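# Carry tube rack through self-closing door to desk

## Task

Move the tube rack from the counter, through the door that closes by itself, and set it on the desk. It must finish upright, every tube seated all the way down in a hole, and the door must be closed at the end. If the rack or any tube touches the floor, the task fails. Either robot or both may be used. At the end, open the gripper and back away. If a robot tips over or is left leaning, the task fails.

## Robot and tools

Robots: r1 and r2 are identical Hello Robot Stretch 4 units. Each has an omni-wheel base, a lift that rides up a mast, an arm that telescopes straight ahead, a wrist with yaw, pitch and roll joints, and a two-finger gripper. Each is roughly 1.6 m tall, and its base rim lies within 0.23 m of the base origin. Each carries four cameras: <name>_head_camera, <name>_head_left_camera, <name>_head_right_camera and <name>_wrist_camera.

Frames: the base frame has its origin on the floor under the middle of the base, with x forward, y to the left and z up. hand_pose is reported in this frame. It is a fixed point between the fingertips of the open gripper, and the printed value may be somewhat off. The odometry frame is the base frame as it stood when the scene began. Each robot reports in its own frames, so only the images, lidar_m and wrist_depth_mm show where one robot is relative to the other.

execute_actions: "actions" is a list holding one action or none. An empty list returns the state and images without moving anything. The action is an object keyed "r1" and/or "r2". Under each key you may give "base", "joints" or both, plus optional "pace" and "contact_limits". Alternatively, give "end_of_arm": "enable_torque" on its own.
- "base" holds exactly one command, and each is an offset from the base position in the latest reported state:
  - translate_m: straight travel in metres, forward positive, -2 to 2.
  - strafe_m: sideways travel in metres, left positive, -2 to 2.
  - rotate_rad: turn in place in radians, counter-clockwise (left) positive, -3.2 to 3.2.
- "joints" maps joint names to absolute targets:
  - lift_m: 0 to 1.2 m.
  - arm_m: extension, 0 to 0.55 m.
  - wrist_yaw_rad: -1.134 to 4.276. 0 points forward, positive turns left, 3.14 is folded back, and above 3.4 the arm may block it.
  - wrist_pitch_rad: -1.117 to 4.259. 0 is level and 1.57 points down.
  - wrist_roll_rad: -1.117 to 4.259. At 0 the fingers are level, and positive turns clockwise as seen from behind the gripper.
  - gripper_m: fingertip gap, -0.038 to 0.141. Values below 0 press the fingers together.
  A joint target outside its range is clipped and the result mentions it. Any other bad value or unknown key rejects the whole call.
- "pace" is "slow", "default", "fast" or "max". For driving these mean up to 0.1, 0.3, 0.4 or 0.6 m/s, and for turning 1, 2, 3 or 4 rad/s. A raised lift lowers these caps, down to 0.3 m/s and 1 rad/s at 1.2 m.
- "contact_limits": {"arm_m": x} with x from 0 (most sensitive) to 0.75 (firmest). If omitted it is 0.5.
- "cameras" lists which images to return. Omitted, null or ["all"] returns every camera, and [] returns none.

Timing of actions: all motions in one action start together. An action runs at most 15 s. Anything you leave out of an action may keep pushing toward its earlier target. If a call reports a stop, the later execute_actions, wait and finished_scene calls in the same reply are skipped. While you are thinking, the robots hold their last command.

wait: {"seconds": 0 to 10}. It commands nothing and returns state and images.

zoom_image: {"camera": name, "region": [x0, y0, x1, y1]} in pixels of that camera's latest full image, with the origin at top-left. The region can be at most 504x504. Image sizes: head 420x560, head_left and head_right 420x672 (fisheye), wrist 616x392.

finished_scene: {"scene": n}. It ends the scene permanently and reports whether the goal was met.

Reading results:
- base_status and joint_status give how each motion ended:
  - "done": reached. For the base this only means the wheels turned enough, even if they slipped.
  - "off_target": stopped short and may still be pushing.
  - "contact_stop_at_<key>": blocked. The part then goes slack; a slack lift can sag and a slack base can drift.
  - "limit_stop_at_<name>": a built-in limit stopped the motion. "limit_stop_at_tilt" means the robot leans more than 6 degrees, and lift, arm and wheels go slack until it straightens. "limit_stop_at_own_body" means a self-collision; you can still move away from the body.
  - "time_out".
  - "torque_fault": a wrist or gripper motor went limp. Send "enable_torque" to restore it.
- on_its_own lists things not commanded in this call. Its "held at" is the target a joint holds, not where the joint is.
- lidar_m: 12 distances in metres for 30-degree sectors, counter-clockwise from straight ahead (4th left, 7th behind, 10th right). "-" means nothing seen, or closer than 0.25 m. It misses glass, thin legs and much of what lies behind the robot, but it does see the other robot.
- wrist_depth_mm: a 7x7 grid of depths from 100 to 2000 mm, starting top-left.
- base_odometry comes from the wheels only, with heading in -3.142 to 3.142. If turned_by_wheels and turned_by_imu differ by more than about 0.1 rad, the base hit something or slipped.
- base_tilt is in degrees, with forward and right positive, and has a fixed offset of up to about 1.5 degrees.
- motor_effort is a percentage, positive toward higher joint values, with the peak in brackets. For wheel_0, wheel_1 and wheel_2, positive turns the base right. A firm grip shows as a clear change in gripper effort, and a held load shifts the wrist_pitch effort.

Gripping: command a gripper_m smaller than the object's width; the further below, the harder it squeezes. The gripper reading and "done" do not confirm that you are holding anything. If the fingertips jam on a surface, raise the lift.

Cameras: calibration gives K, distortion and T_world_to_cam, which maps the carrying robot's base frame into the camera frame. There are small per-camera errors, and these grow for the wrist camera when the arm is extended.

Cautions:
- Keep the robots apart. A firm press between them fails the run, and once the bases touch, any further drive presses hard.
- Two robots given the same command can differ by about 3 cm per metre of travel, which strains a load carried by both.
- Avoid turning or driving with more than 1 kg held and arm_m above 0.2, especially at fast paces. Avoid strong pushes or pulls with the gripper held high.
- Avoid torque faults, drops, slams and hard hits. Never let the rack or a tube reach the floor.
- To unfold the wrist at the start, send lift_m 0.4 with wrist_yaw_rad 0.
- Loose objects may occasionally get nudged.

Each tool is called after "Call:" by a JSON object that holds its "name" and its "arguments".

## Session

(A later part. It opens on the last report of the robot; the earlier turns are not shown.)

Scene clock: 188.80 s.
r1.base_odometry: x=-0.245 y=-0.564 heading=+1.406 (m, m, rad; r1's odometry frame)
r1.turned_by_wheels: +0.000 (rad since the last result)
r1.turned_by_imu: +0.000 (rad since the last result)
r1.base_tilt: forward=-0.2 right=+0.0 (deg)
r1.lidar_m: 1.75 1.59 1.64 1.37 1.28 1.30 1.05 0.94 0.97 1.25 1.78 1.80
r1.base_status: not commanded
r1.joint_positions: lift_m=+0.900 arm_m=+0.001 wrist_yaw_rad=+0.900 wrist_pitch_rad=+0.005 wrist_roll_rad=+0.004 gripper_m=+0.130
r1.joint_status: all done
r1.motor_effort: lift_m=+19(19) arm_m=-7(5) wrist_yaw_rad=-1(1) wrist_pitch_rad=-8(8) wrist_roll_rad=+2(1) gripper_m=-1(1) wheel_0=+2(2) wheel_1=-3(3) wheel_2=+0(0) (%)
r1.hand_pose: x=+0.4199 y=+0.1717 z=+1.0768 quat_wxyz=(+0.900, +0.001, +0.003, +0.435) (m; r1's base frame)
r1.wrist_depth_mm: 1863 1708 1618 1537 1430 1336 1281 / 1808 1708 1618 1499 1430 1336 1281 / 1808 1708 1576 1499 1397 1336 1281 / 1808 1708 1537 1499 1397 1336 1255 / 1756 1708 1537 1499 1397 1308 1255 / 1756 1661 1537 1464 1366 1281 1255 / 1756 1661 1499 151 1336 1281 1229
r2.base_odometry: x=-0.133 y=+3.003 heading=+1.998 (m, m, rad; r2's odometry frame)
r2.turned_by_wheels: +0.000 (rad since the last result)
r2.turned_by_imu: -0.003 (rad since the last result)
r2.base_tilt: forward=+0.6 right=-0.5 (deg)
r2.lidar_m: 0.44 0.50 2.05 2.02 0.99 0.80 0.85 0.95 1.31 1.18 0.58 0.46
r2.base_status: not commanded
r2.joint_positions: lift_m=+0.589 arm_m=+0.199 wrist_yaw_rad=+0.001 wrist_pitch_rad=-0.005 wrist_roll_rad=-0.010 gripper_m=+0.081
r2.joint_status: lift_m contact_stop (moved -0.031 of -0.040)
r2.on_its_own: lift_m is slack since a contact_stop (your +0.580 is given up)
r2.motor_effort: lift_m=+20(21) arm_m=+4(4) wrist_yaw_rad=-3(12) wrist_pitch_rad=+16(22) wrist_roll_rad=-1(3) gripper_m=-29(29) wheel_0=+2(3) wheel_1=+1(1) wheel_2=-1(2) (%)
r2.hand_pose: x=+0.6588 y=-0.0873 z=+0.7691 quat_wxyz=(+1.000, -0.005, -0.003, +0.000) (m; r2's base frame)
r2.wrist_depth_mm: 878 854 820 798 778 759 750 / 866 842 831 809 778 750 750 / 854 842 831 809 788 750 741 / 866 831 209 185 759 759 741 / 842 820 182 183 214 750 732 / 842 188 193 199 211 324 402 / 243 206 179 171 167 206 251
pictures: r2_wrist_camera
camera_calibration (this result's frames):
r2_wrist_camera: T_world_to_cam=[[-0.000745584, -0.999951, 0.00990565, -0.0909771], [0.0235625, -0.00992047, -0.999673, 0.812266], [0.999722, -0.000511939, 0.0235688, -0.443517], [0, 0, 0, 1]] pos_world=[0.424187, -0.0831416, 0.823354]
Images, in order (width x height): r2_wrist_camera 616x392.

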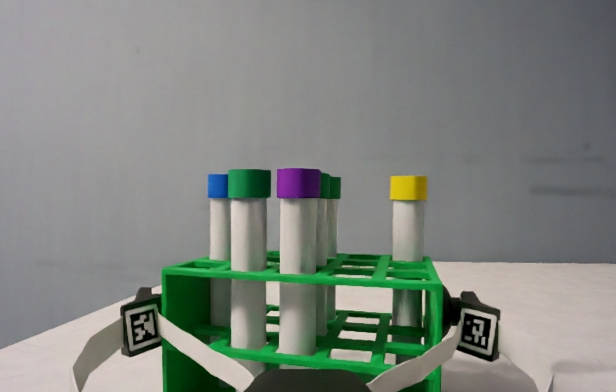

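Call:
{"name": "execute_actions", "arguments": {"actions": [{"r2":{"joints":{"lift_m":0.60,"gripper_m":0.141},"pace":"slow"}}], "cameras": []}}

Call:
{"name": "execute_actions", "arguments": {"actions": [{"r2":{"joints":{"arm_m":0.02}}}], "cameras": ["r2_wrist_camera","r2_head_camera"]}}

Scene clock: 195.37 s.
r1.base_odometry: x=-0.245 y=-0.564 heading=+1.406 (m, m, rad; r1's odometry frame)
r1.turned_by_wheels: +0.000 (rad since the last result)
r1.turned_by_imu: +0.000 (rad since the last result)
r1.base_tilt: forward=-0.2 right=+0.0 (deg)
r1.lidar_m: 1.76 1.59 1.63 1.38 1.26 1.30 1.04 0.94 0.97 1.25 1.78 1.79
r1.base_status: not commanded
r1.joint_positions: lift_m=+0.900 arm_m=+0.001 wrist_yaw_rad=+0.900 wrist_pitch_rad=+0.005 wrist_roll_rad=+0.004 gripper_m=+0.130
r1.joint_status: not commanded
r1.motor_effort: lift_m=+19(19) arm_m=-7(7) wrist_yaw_rad=+0(1) wrist_pitch_rad=-8(8) wrist_roll_rad=+0(0) gripper_m=+1(1) wheel_0=+2(2) wheel_1=-3(3) wheel_2=+1(0) (%)
r1.hand_pose: x=+0.4199 y=+0.1717 z=+1.0768 quat_wxyz=(+0.900, +0.001, +0.003, +0.435) (m; r1's base frame)
r1.wrist_depth_mm: 1863 1756 1618 1499 1430 1366 1308 / 1808 1708 1537 1499 1430 1366 1281 / 1808 1708 1576 1464 1397 1336 1255 / 1808 1708 1576 1499 1397 1308 1281 / 1808 1708 1576 1499 1397 1308 1255 / 1808 1661 1537 1430 1397 1308 1255 / 1756 1661 1499 151 1366 1281 1229
r2.base_odometry: x=-0.133 y=+3.003 heading=+1.998 (m, m, rad; r2's odometry frame)
r2.turned_by_wheels: +0.000 (rad since the last result)
r2.turned_by_imu: -0.001 (rad since the last result)
r2.base_tilt: forward=+0.7 right=-0.5 (deg)
r2.lidar_m: 0.46 0.51 2.06 2.04 0.98 0.79 0.86 0.95 1.31 1.16 0.56 0.45
r2.base_status: not commanded
r2.joint_positions: lift_m=+0.600 arm_m=+0.199 wrist_yaw_rad=+0.000 wrist_pitch_rad=+0.003 wrist_roll_rad=-0.010 gripper_m=+0.141
r2.joint_status: all done
r2.motor_effort: lift_m=+24(23) arm_m=+4(4) wrist_yaw_rad=+2(0) wrist_pitch_rad=-8(17) wrist_roll_rad=+0(0) gripper_m=+2(30) wheel_0=+2(2) wheel_1=+0(1) wheel_2=-1(1) (%)
r2.hand_pose: x=+0.6587 y=-0.0874 z=+0.7769 quat_wxyz=(+1.000, -0.005, +0.002, +0.000) (m; r2's base frame)
r2.wrist_depth_mm: 854 842 809 798 788 759 741 / 854 842 820 788 798 768 750 / 866 820 809 798 768 759 750 / 854 831 809 245 778 768 750 / 854 842 218 194 691 750 741 / 854 193 196 208 235 209 394 / 258 220 196 147 226 252 277
pictures: none
No camera images: the call's "cameras" was empty. Leave "cameras" out to get every camera's image.

Scene clock: 197.00 s.
r1.base_odometry: x=-0.245 y=-0.564 heading=+1.406 (m, m, rad; r1's odometry frame)
r1.turned_by_wheels: +0.000 (rad since the last result)
r1.turned_by_imu: +0.000 (rad since the last result)
r1.base_tilt: forward=-0.2 right=+0.0 (deg)
r1.lidar_m: 1.77 1.60 1.63 1.38 1.27 1.30 1.03 0.96 0.98 1.26 1.77 1.80
r1.base_status: not commanded
r1.joint_positions: lift_m=+0.900 arm_m=+0.001 wrist_yaw_rad=+0.900 wrist_pitch_rad=+0.005 wrist_roll_rad=+0.004 gripper_m=+0.130
r1.joint_status: not commanded
r1.motor_effort: lift_m=+19(19) arm_m=-6(7) wrist_yaw_rad=-1(2) wrist_pitch_rad=-8(9) wrist_roll_rad=+0(0) gripper_m=-1(1) wheel_0=+2(2) wheel_1=-3(3) wheel_2=+0(1) (%)
r1.hand_pose: x=+0.4199 y=+0.1717 z=+1.0768 quat_wxyz=(+0.900, +0.001, +0.003, +0.435) (m; r1's base frame)
r1.wrist_depth_mm: 1863 1756 1576 1499 1430 1336 1281 / 1808 1708 1618 1537 1397 1336 1308 / 1863 1708 1618 1464 1430 1336 1255 / 1808 1708 1576 1464 1430 1336 1255 / 1756 1618 1576 1499 1397 1308 1255 / 1756 1661 1537 1464 1397 1281 1255 / 1708 1661 1537 151 1366 1281 1229
r2.base_odometry: x=-0.133 y=+3.003 heading=+1.998 (m, m, rad; r2's odometry frame)
r2.turned_by_wheels: +0.000 (rad since the last result)
r2.turned_by_imu: +0.000 (rad since the last result)
r2.base_tilt: forward=+0.7 right=-0.4 (deg)
r2.lidar_m: 0.47 0.51 2.05 2.03 1.00 0.80 0.86 0.95 1.32 1.17 0.58 0.49
r2.base_status: not commanded
r2.joint_positions: lift_m=+0.600 arm_m=+0.021 wrist_yaw_rad=+0.000 wrist_pitch_rad=+0.003 wrist_roll_rad=-0.010 gripper_m=+0.141
r2.joint_status: all done
r2.motor_effort: lift_m=+24(24) arm_m=-5(5) wrist_yaw_rad=+2(1) wrist_pitch_rad=-6(8) wrist_roll_rad=-1(1) gripper_m=+0(1) wheel_0=+2(2) wheel_1=+1(1) wheel_2=-1(1) (%)
r2.hand_pose: x=+0.4802 y=-0.0875 z=+0.7772 quat_wxyz=(+1.000, -0.005, +0.001, +0.000) (m; r2's base frame)
r2.wrist_depth_mm: 1060 1025 991 976 946 917 904 / 1060 1008 976 976 946 917 891 / 1042 1025 1008 976 931 931 904 / 1060 1008 1008 960 946 917 917 / 1042 1025 854 394 854 854 866 / 1060 210 399 375 410 219 407 / 264 258 263 152 267 256 279
pictures: r2_head_camera, r2_wrist_camera
camera_calibration (this result's frames):
r2_wrist_camera: T_world_to_cam=[[-0.00129578, -0.99995, 0.00991636, -0.091116], [0.0155982, -0.00993538, -0.999829, 0.828515], [0.999878, -0.00114088, 0.0156103, -0.259151], [0, 0, 0, 1]] pos_world=[0.246077, -0.0831755, 0.833322]
Images, in order (width x height): r2_head_camera 420x560, r2_wrist_camera 616x392.

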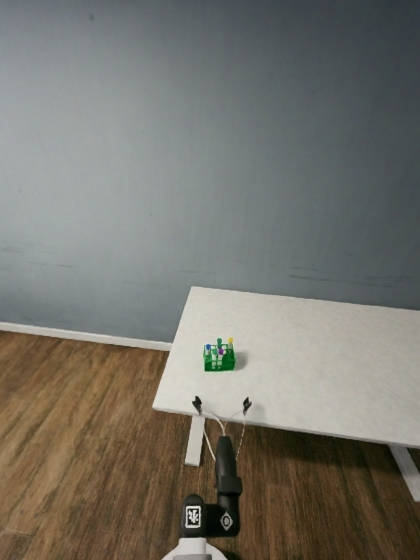

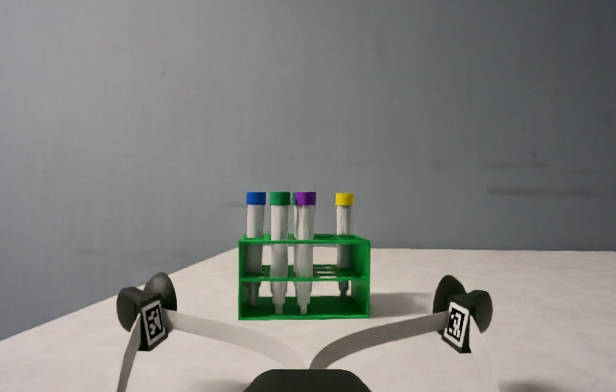

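Call:
{"name": "execute_actions", "arguments": {"actions": [{"r2":{"joints":{"gripper_m":-0.005,"lift_m":0.72}}}], "cameras": []}}

Call:
{"name": "execute_actions", "arguments": {"actions": [{"r2":{"joints":{"arm_m":0.20},"pace":"slow"}}], "cameras": ["r2_wrist_camera","r2_head_camera"]}}

Scene clock: 202.77 s.
r1.base_odometry: x=-0.245 y=-0.564 heading=+1.406 (m, m, rad; r1's odometry frame)
r1.turned_by_wheels: +0.000 (rad since the last result)
r1.turned_by_imu: +0.000 (rad since the last result)
r1.base_tilt: forward=-0.2 right=+0.0 (deg)
r1.lidar_m: 1.75 1.60 1.63 1.37 1.27 1.31 1.03 0.95 0.99 1.24 1.78 1.80
r1.base_status: not commanded
r1.joint_positions: lift_m=+0.900 arm_m=+0.001 wrist_yaw_rad=+0.900 wrist_pitch_rad=+0.005 wrist_roll_rad=+0.004 gripper_m=+0.130
r1.joint_status: not commanded
r1.motor_effort: lift_m=+19(19) arm_m=-7(7) wrist_yaw_rad=-1(2) wrist_pitch_rad=-8(8) wrist_roll_rad=+0(1) gripper_m=-1(2) wheel_0=+2(2) wheel_1=-3(3) wheel_2=+0(0) (%)
r1.hand_pose: x=+0.4199 y=+0.1717 z=+1.0768 quat_wxyz=(+0.900, +0.001, +0.003, +0.435) (m; r1's base frame)
r1.wrist_depth_mm: 1863 1708 1618 1499 1397 1366 1281 / 1863 1708 1618 1499 1430 1336 1281 / 1808 1708 1618 1464 1397 1336 1281 / 1808 1708 1576 1464 1397 1336 1281 / 1756 1708 1537 1499 1366 1336 1255 / 1756 1708 1537 1499 1366 1255 1255 / 1756 1661 1537 151 1366 1308 1281
r2.base_odometry: x=-0.133 y=+3.003 heading=+1.998 (m, m, rad; r2's odometry frame)
r2.turned_by_wheels: +0.000 (rad since the last result)
r2.turned_by_imu: -0.001 (rad since the last result)
r2.base_tilt: forward=+0.7 right=-0.6 (deg)
r2.lidar_m: 0.44 0.50 2.04 2.04 0.98 0.80 0.86 0.95 1.33 1.19 0.55 0.46
r2.base_status: not commanded
r2.joint_positions: lift_m=+0.720 arm_m=+0.021 wrist_yaw_rad=+0.000 wrist_pitch_rad=+0.003 wrist_roll_rad=-0.010 gripper_m=-0.005
r2.joint_status: all done
r2.motor_effort: lift_m=+24(19) arm_m=-5(5) wrist_yaw_rad=-1(2) wrist_pitch_rad=-6(6) wrist_roll_rad=-1(1) gripper_m=-7(8) wheel_0=+2(2) wheel_1=+0(1) wheel_2=-1(1) (%)
r2.hand_pose: x=+0.4802 y=-0.0875 z=+0.8972 quat_wxyz=(+1.000, -0.005, +0.001, +0.000) (m; r2's base frame)
r2.wrist_depth_mm: 1060 1008 1008 976 946 931 917 / 1042 1025 1008 960 960 917 904 / 1042 1008 991 991 946 917 904 / 1060 1008 976 960 960 931 904 / 1042 1008 976 976 946 904 917 / 1060 1008 991 202 842 820 809 / 1025 1025 397 279 179 569 574
pictures: none
No camera images: the call's "cameras" was empty. Leave "cameras" out to get every camera's image.

Scene clock: 205.87 s.
r1.base_odometry: x=-0.245 y=-0.564 heading=+1.406 (m, m, rad; r1's odometry frame)
r1.turned_by_wheels: +0.000 (rad since the last result)
r1.turned_by_imu: +0.000 (rad since the last result)
r1.base_tilt: forward=-0.2 right=+0.0 (deg)
r1.lidar_m: 1.75 1.59 1.62 1.36 1.26 1.28 1.04 0.96 0.97 1.26 1.78 1.81
r1.base_status: not commanded
r1.joint_positions: lift_m=+0.900 arm_m=+0.001 wrist_yaw_rad=+0.900 wrist_pitch_rad=+0.005 wrist_roll_rad=+0.004 gripper_m=+0.130
r1.joint_status: not commanded
r1.motor_effort: lift_m=+19(19) arm_m=-6(6) wrist_yaw_rad=-3(4) wrist_pitch_rad=-10(7) wrist_roll_rad=+3(0) gripper_m=+0(0) wheel_0=+2(2) wheel_1=-3(3) wheel_2=+0(0) (%)
r1.hand_pose: x=+0.4199 y=+0.1717 z=+1.0768 quat_wxyz=(+0.900, +0.001, +0.003, +0.435) (m; r1's base frame)
r1.wrist_depth_mm: 1808 1708 1618 1499 1430 1336 1281 / 1808 1708 1576 1499 1397 1366 1281 / 1808 1708 1576 1499 1430 1366 1281 / 1808 1661 1576 1499 1397 1336 1255 / 1808 1708 1576 1464 1397 1336 1281 / 1756 1661 1499 1464 1397 1281 1255 / 1808 1618 1499 151 1366 1281 1255
r2.base_odometry: x=-0.133 y=+3.003 heading=+1.998 (m, m, rad; r2's odometry frame)
r2.turned_by_wheels: +0.000 (rad since the last result)
r2.turned_by_imu: -0.001 (rad since the last result)
r2.base_tilt: forward=+0.7 right=-0.5 (deg)
r2.lidar_m: 0.44 0.51 2.05 2.04 1.00 0.80 0.85 0.94 1.33 1.17 0.55 0.45
r2.base_status: not commanded
r2.joint_positions: lift_m=+0.720 arm_m=+0.199 wrist_yaw_rad=+0.000 wrist_pitch_rad=+0.003 wrist_roll_rad=-0.010 gripper_m=-0.005
r2.joint_status: all done
r2.motor_effort: lift_m=+24(24) arm_m=+5(3) wrist_yaw_rad=+1(2) wrist_pitch_rad=-6(6) wrist_roll_rad=-1(1) gripper_m=-7(10) wheel_0=+2(2) wheel_1=+0(1) wheel_2=-1(1) (%)
r2.hand_pose: x=+0.6586 y=-0.0875 z=+0.8972 quat_wxyz=(+1.000, -0.005, +0.001, +0.000) (m; r2's base frame)
r2.wrist_depth_mm: 866 842 809 798 768 750 750 / 866 842 820 798 788 750 732 / 854 831 820 788 768 759 741 / 866 820 809 798 768 759 750 / 854 842 820 798 778 759 750 / 854 842 809 201 768 750 741 / 854 831 345 186 179 554 574
pictures: r2_head_camera, r2_wrist_camera
camera_calibration (this result's frames):
r2_wrist_camera: T_world_to_cam=[[-0.00128625, -0.99995, 0.00991632, -0.0920787], [0.0155985, -0.00993518, -0.999829, 0.945752], [0.999878, -0.00113135, 0.0156105, -0.439358], [0, 0, 0, 1]] pos_world=[0.424433, -0.083175, 0.953362]
Images, in order (width x height): r2_head_camera 420x560, r2_wrist_camera 616x392.

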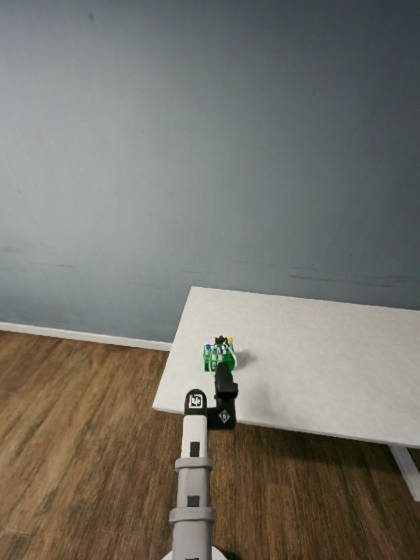

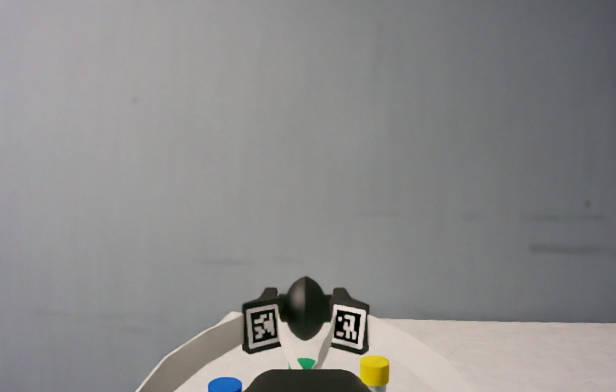

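Call:
{"name": "execute_actions", "arguments": {"actions": [{"r2":{"joints":{"lift_m":0.66},"pace":"slow"}}], "cameras": ["r2_wrist_camera"]}}

Scene clock: 209.80 s.
r1.base_odometry: x=-0.245 y=-0.564 heading=+1.406 (m, m, rad; r1's odometry frame)
r1.turned_by_wheels: +0.000 (rad since the last result)
r1.turned_by_imu: +0.000 (rad since the last result)
r1.base_tilt: forward=-0.2 right=+0.0 (deg)
r1.lidar_m: 1.75 1.60 1.62 1.39 1.26 1.32 1.05 0.95 0.97 1.25 1.79 1.81
r1.base_status: not commanded
r1.joint_positions: lift_m=+0.900 arm_m=+0.001 wrist_yaw_rad=+0.900 wrist_pitch_rad=+0.005 wrist_roll_rad=+0.004 gripper_m=+0.130
r1.joint_status: not commanded
r1.motor_effort: lift_m=+19(19) arm_m=-7(7) wrist_yaw_rad=-2(3) wrist_pitch_rad=-7(8) wrist_roll_rad=+0(1) gripper_m=-2(1) wheel_0=+2(2) wheel_1=-3(3) wheel_2=+0(1) (%)
r1.hand_pose: x=+0.4199 y=+0.1717 z=+1.0768 quat_wxyz=(+0.900, +0.001, +0.003, +0.435) (m; r1's base frame)
r1.wrist_depth_mm: 1863 1756 1618 1499 1397 1336 1281 / 1808 1708 1576 1499 1397 1336 1281 / 1808 1708 1618 1499 1397 1336 1281 / 1808 1708 1576 1499 1397 1366 1255 / 1863 1708 1576 1464 1366 1336 1255 / 1756 1661 1576 1464 1366 1255 1229 / 1756 1661 1499 151 1366 1281 1255
r2.base_odometry: x=-0.133 y=+3.003 heading=+1.998 (m, m, rad; r2's odometry frame)
r2.turned_by_wheels: +0.000 (rad since the last result)
r2.turned_by_imu: -0.001 (rad since the last result)
r2.base_tilt: forward=+0.6 right=-0.5 (deg)
r2.lidar_m: 0.45 0.48 2.05 2.02 0.98 0.80 0.87 0.94 1.32 1.18 0.57 0.45
r2.base_status: not commanded
r2.joint_positions: lift_m=+0.661 arm_m=+0.199 wrist_yaw_rad=+0.001 wrist_pitch_rad=-0.027 wrist_roll_rad=-0.010 gripper_m=-0.005
r2.joint_status: all done
r2.on_its_own: wrist_pitch_rad is at rest, and its effort (+80) is outside its rest range (-23 to +23)
r2.motor_effort: lift_m=+5(21) arm_m=+4(5) wrist_yaw_rad=-3(1) wrist_pitch_rad=+80(79) wrist_roll_rad=-1(1) gripper_m=-10(11) wheel_0=+2(2) wheel_1=+1(1) wheel_2=-1(1) (%)
r2.hand_pose: x=+0.6586 y=-0.0873 z=+0.8473 quat_wxyz=(+1.000, -0.005, -0.014, +0.000) (m; r2's base frame)
r2.wrist_depth_mm: 891 866 842 820 798 788 768 / 891 866 831 820 788 768 759 / 878 854 820 809 788 750 750 / 854 831 809 788 778 759 741 / 866 831 809 809 768 759 741 / 842 820 809 203 750 732 723 / 831 809 197 186 251 512 525
pictures: r2_wrist_camera
camera_calibration (this result's frames):
r2_wrist_camera: T_world_to_cam=[[-0.000907047, -0.999951, 0.00987244, -0.091602], [0.0453314, -0.00990341, -0.998923, 0.875482], [0.998972, -0.000458539, 0.0453381, -0.463104], [0, 0, 0, 1]] pos_world=[0.422858, -0.0831396, 0.896439]
Images, in order (width x height): r2_wrist_camera 616x392.

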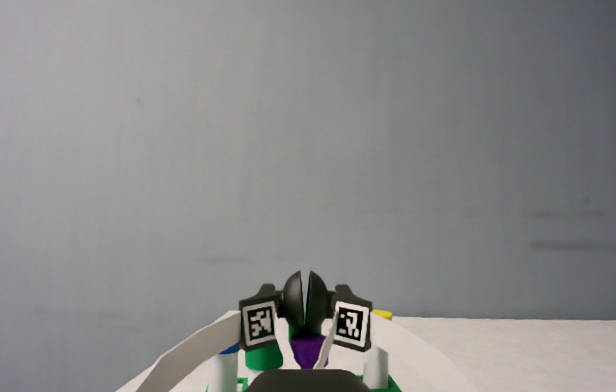

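Call:
{"name": "execute_actions", "arguments": {"actions": [{"r2":{"joints":{"lift_m":0.72}}}], "cameras": []}}

Call:
{"name": "execute_actions", "arguments": {"actions": [{"r2":{"base":{"strafe_m":-0.045},"pace":"slow"}}], "cameras": ["r2_wrist_camera"]}}

Call:
{"name": "execute_actions", "arguments": {"actions": [{"r2":{"joints":{"lift_m":0.66},"pace":"slow"}}], "cameras": ["r2_wrist_camera"]}}

Scene clock: 219.53 s.
r1.base_odometry: x=-0.245 y=-0.564 heading=+1.406 (m, m, rad; r1's odometry frame)
r1.turned_by_wheels: +0.000 (rad since the last result)
r1.turned_by_imu: +0.000 (rad since the last result)
r1.base_tilt: forward=-0.1 right=+0.0 (deg)
r1.lidar_m: 1.73 1.61 1.64 1.38 1.27 1.31 1.06 0.94 0.98 1.23 1.78 1.80
r1.base_status: not commanded
r1.joint_positions: lift_m=+0.900 arm_m=+0.001 wrist_yaw_rad=+0.900 wrist_pitch_rad=+0.005 wrist_roll_rad=+0.004 gripper_m=+0.130
r1.joint_status: not commanded
r1.motor_effort: lift_m=+19(19) arm_m=-7(6) wrist_yaw_rad=+0(3) wrist_pitch_rad=-8(9) wrist_roll_rad=+1(2) gripper_m=-2(0) wheel_0=+2(2) wheel_1=-3(3) wheel_2=+0(0) (%)
r1.hand_pose: x=+0.4199 y=+0.1717 z=+1.0768 quat_wxyz=(+0.900, +0.001, +0.003, +0.435) (m; r1's base frame)
r1.wrist_depth_mm: 1921 1708 1576 1537 1430 1336 1281 / 1863 1708 1576 1499 1430 1336 1308 / 1756 1708 1576 1499 1397 1366 1281 / 1863 1708 1576 1499 1397 1336 1255 / 1808 1708 1576 1499 1397 1308 1229 / 1756 1661 1537 1499 1397 1255 1229 / 1756 1661 1499 152 1366 1281 1229
r2.base_odometry: x=-0.133 y=+3.003 heading=+1.998 (m, m, rad; r2's odometry frame)
r2.turned_by_wheels: +0.000 (rad since the last result)
r2.turned_by_imu: -0.001 (rad since the last result)
r2.base_tilt: forward=+0.7 right=-0.6 (deg)
r2.lidar_m: 0.46 0.50 2.05 2.04 0.99 0.82 0.86 0.95 1.32 1.18 0.55 0.47
r2.base_status: not commanded
r2.joint_positions: lift_m=+0.720 arm_m=+0.199 wrist_yaw_rad=+0.000 wrist_pitch_rad=+0.002 wrist_roll_rad=-0.010 gripper_m=-0.005
r2.joint_status: all done
r2.motor_effort: lift_m=+24(25) arm_m=+4(4) wrist_yaw_rad=-1(1) wrist_pitch_rad=-5(81) wrist_roll_rad=-1(0) gripper_m=-9(11) wheel_0=+2(2) wheel_1=+0(1) wheel_2=-1(0) (%)
r2.hand_pose: x=+0.6587 y=-0.0873 z=+0.8973 quat_wxyz=(+1.000, -0.005, +0.001, +0.000) (m; r2's base frame)
r2.wrist_depth_mm: 878 842 809 798 768 759 750 / 854 831 809 788 768 759 732 / 866 831 809 788 778 759 732 / 854 842 809 798 778 759 741 / 854 831 809 798 768 741 750 / 878 831 809 202 768 741 732 / 854 842 345 223 179 559 569
pictures: none
No camera images: the call's "cameras" was empty. Leave "cameras" out to get every camera's image.

Scene clock: 221.07 s.
r1.base_odometry: x=-0.245 y=-0.564 heading=+1.406 (m, m, rad; r1's odometry frame)
r1.turned_by_wheels: +0.000 (rad since the last result)
r1.turned_by_imu: +0.000 (rad since the last result)
r1.base_tilt: forward=-0.2 right=+0.0 (deg)
r1.lidar_m: 1.71 1.59 1.62 1.38 1.27 1.29 1.05 0.95 0.97 1.24 1.78 1.79
r1.base_status: not commanded
r1.joint_positions: lift_m=+0.900 arm_m=+0.001 wrist_yaw_rad=+0.900 wrist_pitch_rad=+0.005 wrist_roll_rad=+0.004 gripper_m=+0.130
r1.joint_status: not commanded
r1.motor_effort: lift_m=+19(19) arm_m=-6(7) wrist_yaw_rad=-3(1) wrist_pitch_rad=-8(10) wrist_roll_rad=+0(1) gripper_m=-1(1) wheel_0=+2(2) wheel_1=-3(3) wheel_2=+0(0) (%)
r1.hand_pose: x=+0.4199 y=+0.1717 z=+1.0768 quat_wxyz=(+0.900, +0.001, +0.003, +0.435) (m; r1's base frame)
r1.wrist_depth_mm: 1808 1756 1618 1537 1397 1336 1281 / 1808 1708 1618 1499 1430 1336 1281 / 1863 1708 1576 1499 1430 1336 1281 / 1808 1661 1618 1499 1430 1308 1255 / 1808 1618 1576 1464 1366 1336 1255 / 1808 1661 1537 1464 1397 1255 1255 / 1808 1708 1537 151 1366 1281 1229
r2.base_odometry: x=-0.092 y=+3.022 heading=+1.998 (m, m, rad; r2's odometry frame)
r2.turned_by_wheels: +0.000 (rad since the last result)
r2.turned_by_imu: +0.000 (rad since the last result)
r2.base_tilt: forward=+0.7 right=-0.5 (deg)
r2.lidar_m: 0.45 0.48 2.03 2.06 1.00 0.82 0.86 0.96 1.34 1.15 0.57 0.44
r2.base_status: done
r2.joint_positions: lift_m=+0.720 arm_m=+0.199 wrist_yaw_rad=+0.000 wrist_pitch_rad=+0.002 wrist_roll_rad=-0.010 gripper_m=-0.005
r2.joint_status: not commanded
r2.motor_effort: lift_m=+24(24) arm_m=+4(4) wrist_yaw_rad=-2(0) wrist_pitch_rad=-4(5) wrist_roll_rad=-1(1) gripper_m=-10(7) wheel_0=+3(5) wheel_1=+0(6) wheel_2=+0(4) (%)
r2.hand_pose: x=+0.6587 y=-0.0873 z=+0.8973 quat_wxyz=(+1.000, -0.005, +0.001, +0.000) (m; r2's base frame)
r2.wrist_depth_mm: 878 842 798 778 768 750 750 / 854 831 809 798 778 750 741 / 854 820 809 778 768 741 732 / 842 831 809 798 768 759 732 / 854 820 820 788 768 750 732 / 842 831 798 202 750 750 732 / 854 820 225 187 180 564 569
pictures: r2_wrist_camera
camera_calibration (this result's frames):
r2_wrist_camera: T_world_to_cam=[[-0.000751874, -0.999951, 0.00991567, -0.0922758], [0.0160756, -0.00992648, -0.999822, 0.945562], [0.99987, -0.00059234, 0.0160823, -0.439835], [0, 0, 0, 1]] pos_world=[0.424508, -0.0831457, 0.953382]
Images, in order (width x height): r2_wrist_camera 616x392.

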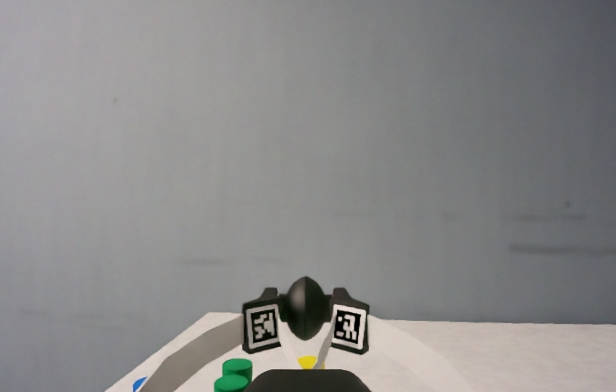

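Scene clock: 222.43 s.
r1.base_odometry: x=-0.245 y=-0.564 heading=+1.406 (m, m, rad; r1's odometry frame)
r1.turned_by_wheels: +0.000 (rad since the last result)
r1.turned_by_imu: +0.000 (rad since the last result)
r1.base_tilt: forward=-0.1 right=+0.0 (deg)
r1.lidar_m: 1.74 1.60 1.63 1.39 1.27 1.29 1.05 0.96 0.98 1.24 1.77 1.81
r1.base_status: not commanded
r1.joint_positions: lift_m=+0.900 arm_m=+0.001 wrist_yaw_rad=+0.900 wrist_pitch_rad=+0.005 wrist_roll_rad=+0.004 gripper_m=+0.130
r1.joint_status: not commanded
r1.motor_effort: lift_m=+19(19) arm_m=-7(7) wrist_yaw_rad=-1(2) wrist_pitch_rad=-7(9) wrist_roll_rad=+0(3) gripper_m=+0(0) wheel_0=+2(2) wheel_1=-3(3) wheel_2=+0(1) (%)
r1.hand_pose: x=+0.4199 y=+0.1717 z=+1.0768 quat_wxyz=(+0.900, +0.001, +0.003, +0.435) (m; r1's base frame)
r1.wrist_depth_mm: 1863 1708 1618 1537 1430 1336 1281 / 1863 1708 1576 1499 1430 1366 1281 / 1808 1708 1576 1499 1397 1336 1281 / 1808 1661 1576 1464 1430 1336 1255 / 1808 1661 1576 1464 1397 1308 1255 / 1756 1661 1537 1464 1397 1281 1255 / 1756 1661 1499 151 1336 1281 1255
r2.base_odometry: x=-0.092 y=+3.022 heading=+1.998 (m, m, rad; r2's odometry frame)
r2.turned_by_wheels: +0.000 (rad since the last result)
r2.turned_by_imu: +0.000 (rad since the last result)
r2.base_tilt: forward=+0.7 right=-0.6 (deg)
r2.lidar_m: 0.43 0.50 2.04 2.05 1.00 0.82 0.88 0.95 1.32 1.18 0.57 0.44
r2.base_status: not commanded
r2.joint_positions: lift_m=+0.660 arm_m=+0.199 wrist_yaw_rad=+0.000 wrist_pitch_rad=+0.002 wrist_roll_rad=-0.010 gripper_m=-0.005
r2.joint_status: all done
r2.motor_effort: lift_m=+17(25) arm_m=+4(4) wrist_yaw_rad=-3(2) wrist_pitch_rad=-3(4) wrist_roll_rad=-1(1) gripper_m=-7(6) wheel_0=+3(3) wheel_1=-1(1) wheel_2=+0(0) (%)
r2.hand_pose: x=+0.6587 y=-0.0873 z=+0.8378 quat_wxyz=(+1.000, -0.005, +0.001, +0.000) (m; r2's base frame)
r2.wrist_depth_mm: 854 854 809 788 778 750 750 / 854 842 820 788 768 759 741 / 842 842 809 798 768 750 723 / 842 831 809 778 778 750 741 / 854 820 798 778 759 750 715 / 842 496 196 202 621 615 615 / 854 223 195 186 180 418 430
pictures: r2_wrist_camera
camera_calibration (this result's frames):
r2_wrist_camera: T_world_to_cam=[[-0.000751688, -0.999951, 0.0099158, -0.0916862], [0.0160321, -0.00992658, -0.999822, 0.88611], [0.999871, -0.000592584, 0.0160387, -0.438843], [0, 0, 0, 1]] pos_world=[0.424511, -0.0831457, 0.8939]
Images, in order (width x height): r2_wrist_camera 616x392.

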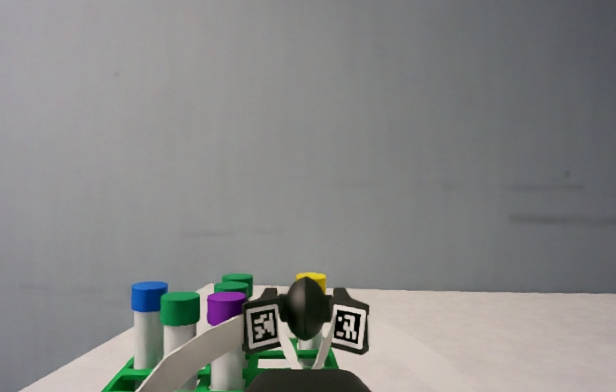

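Call:
{"name": "execute_actions", "arguments": {"actions": [{"r2":{"joints":{"lift_m":0.72}}}], "cameras": []}}

Call:
{"name": "execute_actions", "arguments": {"actions": [{"r2":{"joints":{"arm_m":0.235},"pace":"slow"}}], "cameras": []}}

Call:
{"name": "execute_actions", "arguments": {"actions": [{"r2":{"joints":{"lift_m":0.66},"pace":"slow"}}], "cameras": ["r2_wrist_camera","r2_head_camera"]}}

Scene clock: 229.27 s.
r1.base_odometry: x=-0.245 y=-0.564 heading=+1.406 (m, m, rad; r1's odometry frame)
r1.turned_by_wheels: +0.000 (rad since the last result)
r1.turned_by_imu: +0.000 (rad since the last result)
r1.base_tilt: forward=-0.2 right=+0.1 (deg)
r1.lidar_m: 1.76 1.59 1.61 1.38 1.27 1.30 1.05 0.95 0.98 1.23 1.77 1.82
r1.base_status: not commanded
r1.joint_positions: lift_m=+0.900 arm_m=+0.001 wrist_yaw_rad=+0.900 wrist_pitch_rad=+0.005 wrist_roll_rad=+0.004 gripper_m=+0.130
r1.joint_status: not commanded
r1.motor_effort: lift_m=+19(19) arm_m=-6(6) wrist_yaw_rad=+0(1) wrist_pitch_rad=-7(7) wrist_roll_rad=+4(1) gripper_m=-1(0) wheel_0=+2(2) wheel_1=-3(3) wheel_2=+0(0) (%)
r1.hand_pose: x=+0.4199 y=+0.1717 z=+1.0768 quat_wxyz=(+0.900, +0.001, +0.003, +0.435) (m; r1's base frame)
r1.wrist_depth_mm: 1863 1708 1618 1537 1430 1336 1281 / 1808 1708 1576 1499 1430 1308 1255 / 1808 1661 1576 1464 1397 1336 1281 / 1808 1708 1618 1464 1397 1336 1255 / 1756 1661 1576 1464 1366 1308 1255 / 1808 1661 1537 1464 1397 1255 1255 / 1808 1661 1537 151 1336 1281 1255
r2.base_odometry: x=-0.092 y=+3.022 heading=+1.998 (m, m, rad; r2's odometry frame)
r2.turned_by_wheels: +0.000 (rad since the last result)
r2.turned_by_imu: -0.001 (rad since the last result)
r2.base_tilt: forward=+0.6 right=-0.5 (deg)
r2.lidar_m: 0.45 0.50 2.04 2.07 1.00 0.83 0.87 0.96 1.32 1.17 0.55 0.44
r2.base_status: not commanded
r2.joint_positions: lift_m=+0.720 arm_m=+0.199 wrist_yaw_rad=+0.000 wrist_pitch_rad=+0.002 wrist_roll_rad=-0.010 gripper_m=-0.005
r2.joint_status: all done
r2.motor_effort: lift_m=+23(25) arm_m=+4(4) wrist_yaw_rad=-1(1) wrist_pitch_rad=-5(4) wrist_roll_rad=-1(0) gripper_m=-10(11) wheel_0=+2(3) wheel_1=-1(0) wheel_2=+0(0) (%)
r2.hand_pose: x=+0.6587 y=-0.0873 z=+0.8973 quat_wxyz=(+1.000, -0.005, +0.001, +0.000) (m; r2's base frame)
r2.wrist_depth_mm: 854 842 809 788 759 759 741 / 854 831 809 788 768 750 732 / 854 831 809 778 768 741 723 / 842 842 820 788 778 759 732 / 842 820 798 788 768 750 723 / 854 831 820 202 768 741 732 / 854 831 224 186 179 554 569
pictures: none
No camera images: the call's "cameras" was empty. Leave "cameras" out to get every camera's image.

Scene clock: 230.73 s.
r1.base_odometry: x=-0.245 y=-0.564 heading=+1.406 (m, m, rad; r1's odometry frame)
r1.turned_by_wheels: +0.000 (rad since the last result)
r1.turned_by_imu: +0.000 (rad since the last result)
r1.base_tilt: forward=-0.2 right=+0.0 (deg)
r1.lidar_m: 1.74 1.60 1.63 1.37 1.26 1.28 1.04 0.96 0.96 1.23 1.78 1.79
r1.base_status: not commanded
r1.joint_positions: lift_m=+0.900 arm_m=+0.001 wrist_yaw_rad=+0.900 wrist_pitch_rad=+0.005 wrist_roll_rad=+0.004 gripper_m=+0.130
r1.joint_status: not commanded
r1.motor_effort: lift_m=+19(19) arm_m=-7(7) wrist_yaw_rad=+0(0) wrist_pitch_rad=-8(8) wrist_roll_rad=+1(0) gripper_m=+0(0) wheel_0=+2(2) wheel_1=-3(3) wheel_2=+0(0) (%)
r1.hand_pose: x=+0.4199 y=+0.1717 z=+1.0768 quat_wxyz=(+0.900, +0.001, +0.003, +0.435) (m; r1's base frame)
r1.wrist_depth_mm: 1863 1756 1618 1499 1430 1336 1281 / 1863 1756 1576 1537 1430 1336 1281 / 1808 1756 1576 1537 1397 1336 1281 / 1808 1661 1576 1499 1366 1336 1281 / 1756 1661 1576 1464 1397 1308 1255 / 1863 1661 1537 1464 1366 1281 1255 / 1808 1661 1499 151 1366 1281 1255
r2.base_odometry: x=-0.092 y=+3.022 heading=+1.998 (m, m, rad; r2's odometry frame)
r2.turned_by_wheels: +0.000 (rad since the last result)
r2.turned_by_imu: +0.000 (rad since the last result)
r2.base_tilt: forward=+0.7 right=-0.5 (deg)
r2.lidar_m: 0.44 0.50 2.06 2.06 1.01 0.82 0.87 0.94 1.32 1.18 0.54 0.44
r2.base_status: not commanded
r2.joint_positions: lift_m=+0.720 arm_m=+0.234 wrist_yaw_rad=+0.000 wrist_pitch_rad=+0.002 wrist_roll_rad=-0.010 gripper_m=-0.005
r2.joint_status: all done
r2.motor_effort: lift_m=+23(24) arm_m=+5(9) wrist_yaw_rad=-1(0) wrist_pitch_rad=-4(4) wrist_roll_rad=-1(1) gripper_m=-9(8) wheel_0=+3(3) wheel_1=+0(1) wheel_2=+0(0) (%)
r2.hand_pose: x=+0.6936 y=-0.0873 z=+0.8973 quat_wxyz=(+1.000, -0.005, +0.001, +0.000) (m; r2's base frame)
r2.wrist_depth_mm: 820 809 778 750 741 723 699 / 820 798 768 750 732 715 707 / 820 798 768 759 741 723 707 / 809 788 778 750 741 715 707 / 809 798 788 759 741 715 699 / 820 788 778 201 723 707 699 / 820 788 225 186 179 564 564
pictures: none
No camera images: the call's "cameras" was empty. Leave "cameras" out to get every camera's image.

Scene clock: 232.10 s.
r1.base_odometry: x=-0.245 y=-0.564 heading=+1.406 (m, m, rad; r1's odometry frame)
r1.turned_by_wheels: +0.000 (rad since the last result)
r1.turned_by_imu: +0.000 (rad since the last result)
r1.base_tilt: forward=-0.2 right=+0.0 (deg)
r1.lidar_m: 1.76 1.60 1.64 1.38 1.27 1.28 1.03 0.96 0.98 1.23 1.77 1.82
r1.base_status: not commanded
r1.joint_positions: lift_m=+0.900 arm_m=+0.001 wrist_yaw_rad=+0.900 wrist_pitch_rad=+0.005 wrist_roll_rad=+0.004 gripper_m=+0.130
r1.joint_status: not commanded
r1.motor_effort: lift_m=+19(19) arm_m=-6(6) wrist_yaw_rad=-1(1) wrist_pitch_rad=-8(7) wrist_roll_rad=+1(2) gripper_m=-1(1) wheel_0=+2(2) wheel_1=-3(3) wheel_2=+0(0) (%)
r1.hand_pose: x=+0.4199 y=+0.1717 z=+1.0768 quat_wxyz=(+0.900, +0.001, +0.003, +0.435) (m; r1's base frame)
r1.wrist_depth_mm: 1863 1756 1618 1499 1430 1336 1308 / 1863 1708 1618 1499 1430 1336 1281 / 1808 1708 1576 1499 1397 1336 1281 / 1863 1661 1576 1430 1397 1336 1255 / 1756 1661 1576 1499 1397 1308 1255 / 1808 1661 1537 1464 1366 1255 1229 / 1756 1708 1499 151 1366 1281 1229
r2.base_odometry: x=-0.092 y=+3.022 heading=+1.998 (m, m, rad; r2's odometry frame)
r2.turned_by_wheels: +0.000 (rad since the last result)
r2.turned_by_imu: +0.000 (rad since the last result)
r2.base_tilt: forward=+0.6 right=-0.5 (deg)
r2.lidar_m: 0.44 0.49 2.05 2.05 0.98 0.81 0.86 0.95 1.34 1.17 0.55 0.44
r2.base_status: not commanded
r2.joint_positions: lift_m=+0.661 arm_m=+0.234 wrist_yaw_rad=+0.000 wrist_pitch_rad=-0.027 wrist_roll_rad=-0.010 gripper_m=-0.005
r2.joint_status: all done
r2.on_its_own: wrist_pitch_rad is at rest, and its effort (+80) is outside its rest range (-23 to +23)
r2.motor_effort: lift_m=+6(21) arm_m=+5(5) wrist_yaw_rad=+1(0) wrist_pitch_rad=+80(80) wrist_roll_rad=-1(1) gripper_m=-8(7) wheel_0=+3(3) wheel_1=-1(1) wheel_2=+0(0) (%)
r2.hand_pose: x=+0.6934 y=-0.0875 z=+0.8473 quat_wxyz=(+1.000, -0.005, -0.014, +0.000) (m; r2's base frame)
r2.wrist_depth_mm: 854 820 798 768 750 732 723 / 831 820 788 768 750 732 715 / 831 820 778 768 750 715 715 / 820 809 768 759 750 723 699 / 798 798 768 750 723 715 699 / 788 788 750 203 715 723 691 / 798 180 164 185 427 508 521
pictures: r2_head_camera, r2_wrist_camera
camera_calibration (this result's frames):
r2_wrist_camera: T_world_to_cam=[[-0.00185443, -0.99995, 0.00987242, -0.0911863], [0.0453591, -0.00994639, -0.998921, 0.873866], [0.998969, -0.00140462, 0.0453752, -0.498057], [0, 0, 0, 1]] pos_world=[0.457737, -0.0831895, 0.896423]
Images, in order (width x height): r2_head_camera 420x560, r2_wrist_camera 616x392.

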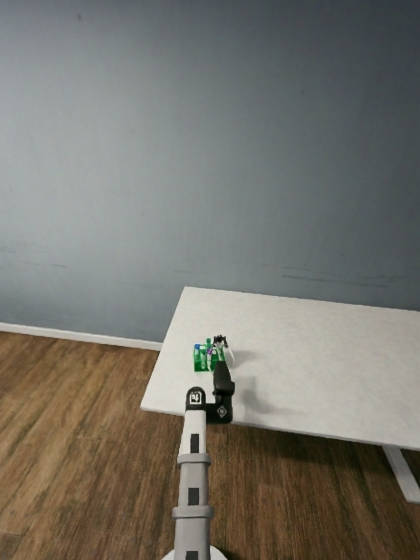

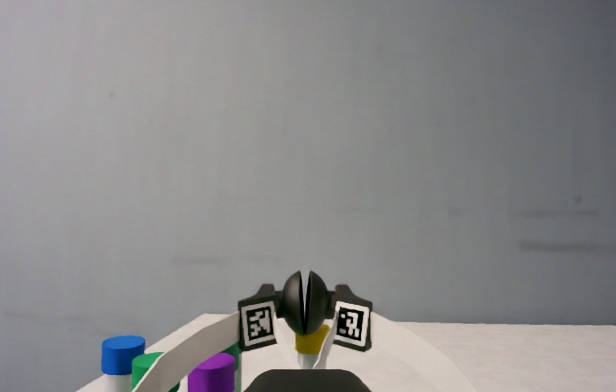

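Yellow pressed. Now the back greens behind purple.

Call:
{"name": "execute_actions", "arguments": {"actions": [{"r2":{"joints":{"lift_m":0.72}}}], "cameras": []}}

Call:
{"name": "execute_actions", "arguments": {"actions": [{"r2":{"base":{"strafe_m":0.045},"pace":"slow"}}], "cameras": ["r2_wrist_camera"]}}

Call:
{"name": "execute_actions", "arguments": {"actions": [{"r2":{"joints":{"lift_m":0.66},"pace":"slow"}}], "cameras": ["r2_wrist_camera"]}}

Scene clock: 238.10 s.
r1.base_odometry: x=-0.245 y=-0.564 heading=+1.406 (m, m, rad; r1's odometry frame)
r1.turned_by_wheels: +0.000 (rad since the last result)
r1.turned_by_imu: +0.000 (rad since the last result)
r1.base_tilt: forward=-0.2 right=+0.0 (deg)
r1.lidar_m: 1.74 1.59 1.64 1.37 1.27 1.30 1.04 0.95 0.97 1.23 1.77 1.82
r1.base_status: not commanded
r1.joint_positions: lift_m=+0.900 arm_m=+0.001 wrist_yaw_rad=+0.900 wrist_pitch_rad=+0.005 wrist_roll_rad=+0.004 gripper_m=+0.130
r1.joint_status: not commanded
r1.motor_effort: lift_m=+19(19) arm_m=-7(6) wrist_yaw_rad=+1(2) wrist_pitch_rad=-7(7) wrist_roll_rad=+1(1) gripper_m=+0(1) wheel_0=+2(2) wheel_1=-3(3) wheel_2=+1(0) (%)
r1.hand_pose: x=+0.4199 y=+0.1717 z=+1.0768 quat_wxyz=(+0.900, +0.001, +0.003, +0.435) (m; r1's base frame)
r1.wrist_depth_mm: 1863 1756 1618 1537 1397 1336 1281 / 1863 1708 1618 1499 1430 1336 1281 / 1863 1708 1576 1464 1430 1336 1281 / 1808 1661 1576 1499 1397 1336 1281 / 1708 1708 1618 1499 1366 1308 1255 / 1756 1708 1537 1499 1366 1281 1281 / 1756 1708 1537 151 1366 1255 1229
r2.base_odometry: x=-0.092 y=+3.022 heading=+1.998 (m, m, rad; r2's odometry frame)
r2.turned_by_wheels: +0.000 (rad since the last result)
r2.turned_by_imu: -0.001 (rad since the last result)
r2.base_tilt: forward=+0.7 right=-0.6 (deg)
r2.lidar_m: 0.43 0.51 2.03 2.05 1.01 0.83 0.87 0.96 1.33 1.16 0.56 0.44
r2.base_status: not commanded
r2.joint_positions: lift_m=+0.720 arm_m=+0.234 wrist_yaw_rad=+0.000 wrist_pitch_rad=+0.002 wrist_roll_rad=-0.010 gripper_m=-0.005
r2.joint_status: all done
r2.motor_effort: lift_m=+24(23) arm_m=+4(5) wrist_yaw_rad=+2(2) wrist_pitch_rad=-5(79) wrist_roll_rad=-1(1) gripper_m=-11(10) wheel_0=+3(3) wheel_1=-1(1) wheel_2=+0(0) (%)
r2.hand_pose: x=+0.6935 y=-0.0875 z=+0.8973 quat_wxyz=(+1.000, -0.005, +0.001, +0.000) (m; r2's base frame)
r2.wrist_depth_mm: 820 798 778 750 732 715 699 / 820 788 768 750 741 707 715 / 820 788 768 750 741 715 707 / 820 798 768 750 741 715 699 / 809 798 768 750 741 723 691 / 809 778 768 202 732 715 699 / 820 788 224 364 179 559 569
pictures: none
No camera images: the call's "cameras" was empty. Leave "cameras" out to get every camera's image.

Scene clock: 239.63 s.
r1.base_odometry: x=-0.245 y=-0.564 heading=+1.406 (m, m, rad; r1's odometry frame)
r1.turned_by_wheels: +0.000 (rad since the last result)
r1.turned_by_imu: +0.000 (rad since the last result)
r1.base_tilt: forward=-0.2 right=+0.0 (deg)
r1.lidar_m: 1.75 1.59 1.64 1.38 1.26 1.30 1.07 0.96 0.98 1.24 1.76 1.81
r1.base_status: not commanded
r1.joint_positions: lift_m=+0.900 arm_m=+0.001 wrist_yaw_rad=+0.900 wrist_pitch_rad=+0.005 wrist_roll_rad=+0.004 gripper_m=+0.130
r1.joint_status: not commanded
r1.motor_effort: lift_m=+19(19) arm_m=-7(7) wrist_yaw_rad=-1(1) wrist_pitch_rad=-7(8) wrist_roll_rad=+2(3) gripper_m=+1(0) wheel_0=+2(2) wheel_1=-3(3) wheel_2=+0(0) (%)
r1.hand_pose: x=+0.4199 y=+0.1717 z=+1.0768 quat_wxyz=(+0.900, +0.001, +0.003, +0.435) (m; r1's base frame)
r1.wrist_depth_mm: 1808 1708 1618 1499 1430 1366 1281 / 1863 1708 1618 1537 1430 1366 1281 / 1808 1708 1576 1499 1430 1366 1255 / 1808 1708 1576 1499 1397 1308 1255 / 1808 1661 1576 1464 1366 1308 1255 / 1756 1618 1537 1464 1366 1281 1255 / 1756 1661 1537 151 1366 1281 1229
r2.base_odometry: x=-0.133 y=+3.003 heading=+1.999 (m, m, rad; r2's odometry frame)
r2.turned_by_wheels: +0.000 (rad since the last result)
r2.turned_by_imu: +0.000 (rad since the last result)
r2.base_tilt: forward=+0.7 right=-0.5 (deg)
r2.lidar_m: 0.45 0.49 2.06 2.03 0.98 0.79 0.86 0.94 1.33 1.17 0.56 0.45
r2.base_status: done
r2.joint_positions: lift_m=+0.720 arm_m=+0.234 wrist_yaw_rad=+0.000 wrist_pitch_rad=+0.002 wrist_roll_rad=-0.010 gripper_m=-0.005
r2.joint_status: not commanded
r2.motor_effort: lift_m=+24(24) arm_m=+4(5) wrist_yaw_rad=+1(2) wrist_pitch_rad=-4(5) wrist_roll_rad=-1(1) gripper_m=-9(9) wheel_0=-1(8) wheel_1=+1(6) wheel_2=+0(1) (%)
r2.hand_pose: x=+0.6936 y=-0.0875 z=+0.8973 quat_wxyz=(+1.000, -0.005, +0.001, +0.000) (m; r2's base frame)
r2.wrist_depth_mm: 831 809 788 759 741 732 715 / 831 809 778 750 741 732 715 / 820 809 768 759 741 732 715 / 820 798 778 759 732 715 707 / 831 798 778 768 741 715 699 / 820 809 768 201 732 715 699 / 809 798 469 364 179 559 574
pictures: r2_wrist_camera
camera_calibration (this result's frames):
r2_wrist_camera: T_world_to_cam=[[-0.00150672, -0.99995, 0.00991579, -0.0919438], [0.0160757, -0.00993874, -0.999821, 0.944998], [0.99987, -0.00134705, 0.0160899, -0.474794], [0, 0, 0, 1]] pos_world=[0.459402, -0.0831867, 0.95338]
Images, in order (width x height): r2_wrist_camera 616x392.

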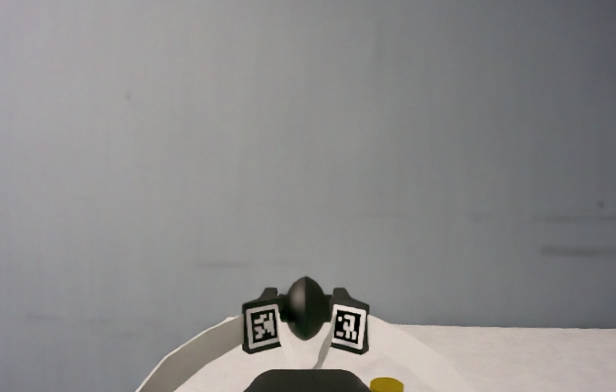

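Scene clock: 241.00 s.
r1.base_odometry: x=-0.245 y=-0.564 heading=+1.406 (m, m, rad; r1's odometry frame)
r1.turned_by_wheels: +0.000 (rad since the last result)
r1.turned_by_imu: +0.000 (rad since the last result)
r1.base_tilt: forward=-0.2 right=+0.0 (deg)
r1.lidar_m: 1.76 1.59 1.63 1.39 1.27 1.31 1.05 0.96 0.98 1.26 1.80 1.82
r1.base_status: not commanded
r1.joint_positions: lift_m=+0.900 arm_m=+0.001 wrist_yaw_rad=+0.900 wrist_pitch_rad=+0.005 wrist_roll_rad=+0.004 gripper_m=+0.130
r1.joint_status: not commanded
r1.motor_effort: lift_m=+19(19) arm_m=-7(6) wrist_yaw_rad=+0(0) wrist_pitch_rad=-5(9) wrist_roll_rad=+2(1) gripper_m=+0(1) wheel_0=+2(2) wheel_1=-3(3) wheel_2=+0(0) (%)
r1.hand_pose: x=+0.4199 y=+0.1717 z=+1.0768 quat_wxyz=(+0.900, +0.001, +0.003, +0.435) (m; r1's base frame)
r1.wrist_depth_mm: 1863 1708 1618 1499 1430 1336 1281 / 1808 1708 1618 1499 1430 1366 1281 / 1808 1708 1576 1464 1430 1336 1281 / 1808 1661 1576 1464 1430 1336 1255 / 1808 1661 1576 1499 1397 1308 1255 / 1808 1661 1576 1499 1397 1281 1229 / 1756 1661 1499 151 1336 1308 1229
r2.base_odometry: x=-0.133 y=+3.003 heading=+1.999 (m, m, rad; r2's odometry frame)
r2.turned_by_wheels: +0.000 (rad since the last result)
r2.turned_by_imu: +0.000 (rad since the last result)
r2.base_tilt: forward=+0.6 right=-0.4 (deg)
r2.lidar_m: 0.45 0.49 2.03 2.03 0.99 0.80 0.86 0.92 1.32 1.17 0.57 0.44
r2.base_status: not commanded
r2.joint_positions: lift_m=+0.661 arm_m=+0.234 wrist_yaw_rad=+0.000 wrist_pitch_rad=-0.028 wrist_roll_rad=-0.010 gripper_m=-0.005
r2.joint_status: all done
r2.on_its_own: wrist_pitch_rad is at rest, and its effort (+81) is outside its rest range (-23 to +23)
r2.motor_effort: lift_m=+6(23) arm_m=+5(5) wrist_yaw_rad=+3(1) wrist_pitch_rad=+81(81) wrist_roll_rad=-1(1) gripper_m=-9(9) wheel_0=-1(1) wheel_1=+2(2) wheel_2=+1(0) (%)
r2.hand_pose: x=+0.6934 y=-0.0875 z=+0.8474 quat_wxyz=(+1.000, -0.005, -0.014, +0.000) (m; r2's base frame)
r2.wrist_depth_mm: 842 831 809 788 759 750 723 / 854 820 798 778 759 741 732 / 820 809 788 759 759 732 732 / 831 798 788 768 750 732 715 / 809 788 768 759 732 715 707 / 809 788 768 203 723 707 699 / 809 778 178 168 218 512 521
pictures: r2_wrist_camera
camera_calibration (this result's frames):
r2_wrist_camera: T_world_to_cam=[[-0.00180851, -0.99995, 0.00987158, -0.0912044], [0.0459039, -0.0099442, -0.998896, 0.873651], [0.998944, -0.00135337, 0.0459196, -0.498523], [0, 0, 0, 1]] pos_world=[0.457727, -0.0831868, 0.896479]
Images, in order (width x height): r2_wrist_camera 616x392.

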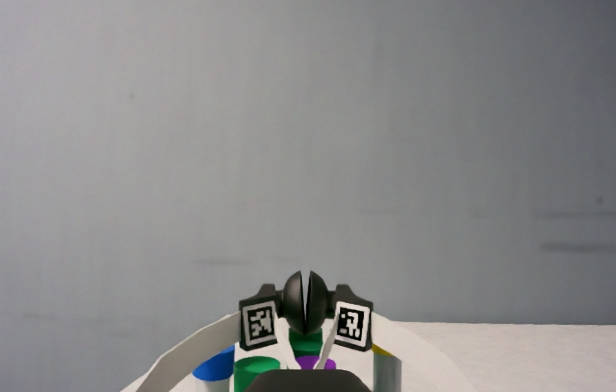

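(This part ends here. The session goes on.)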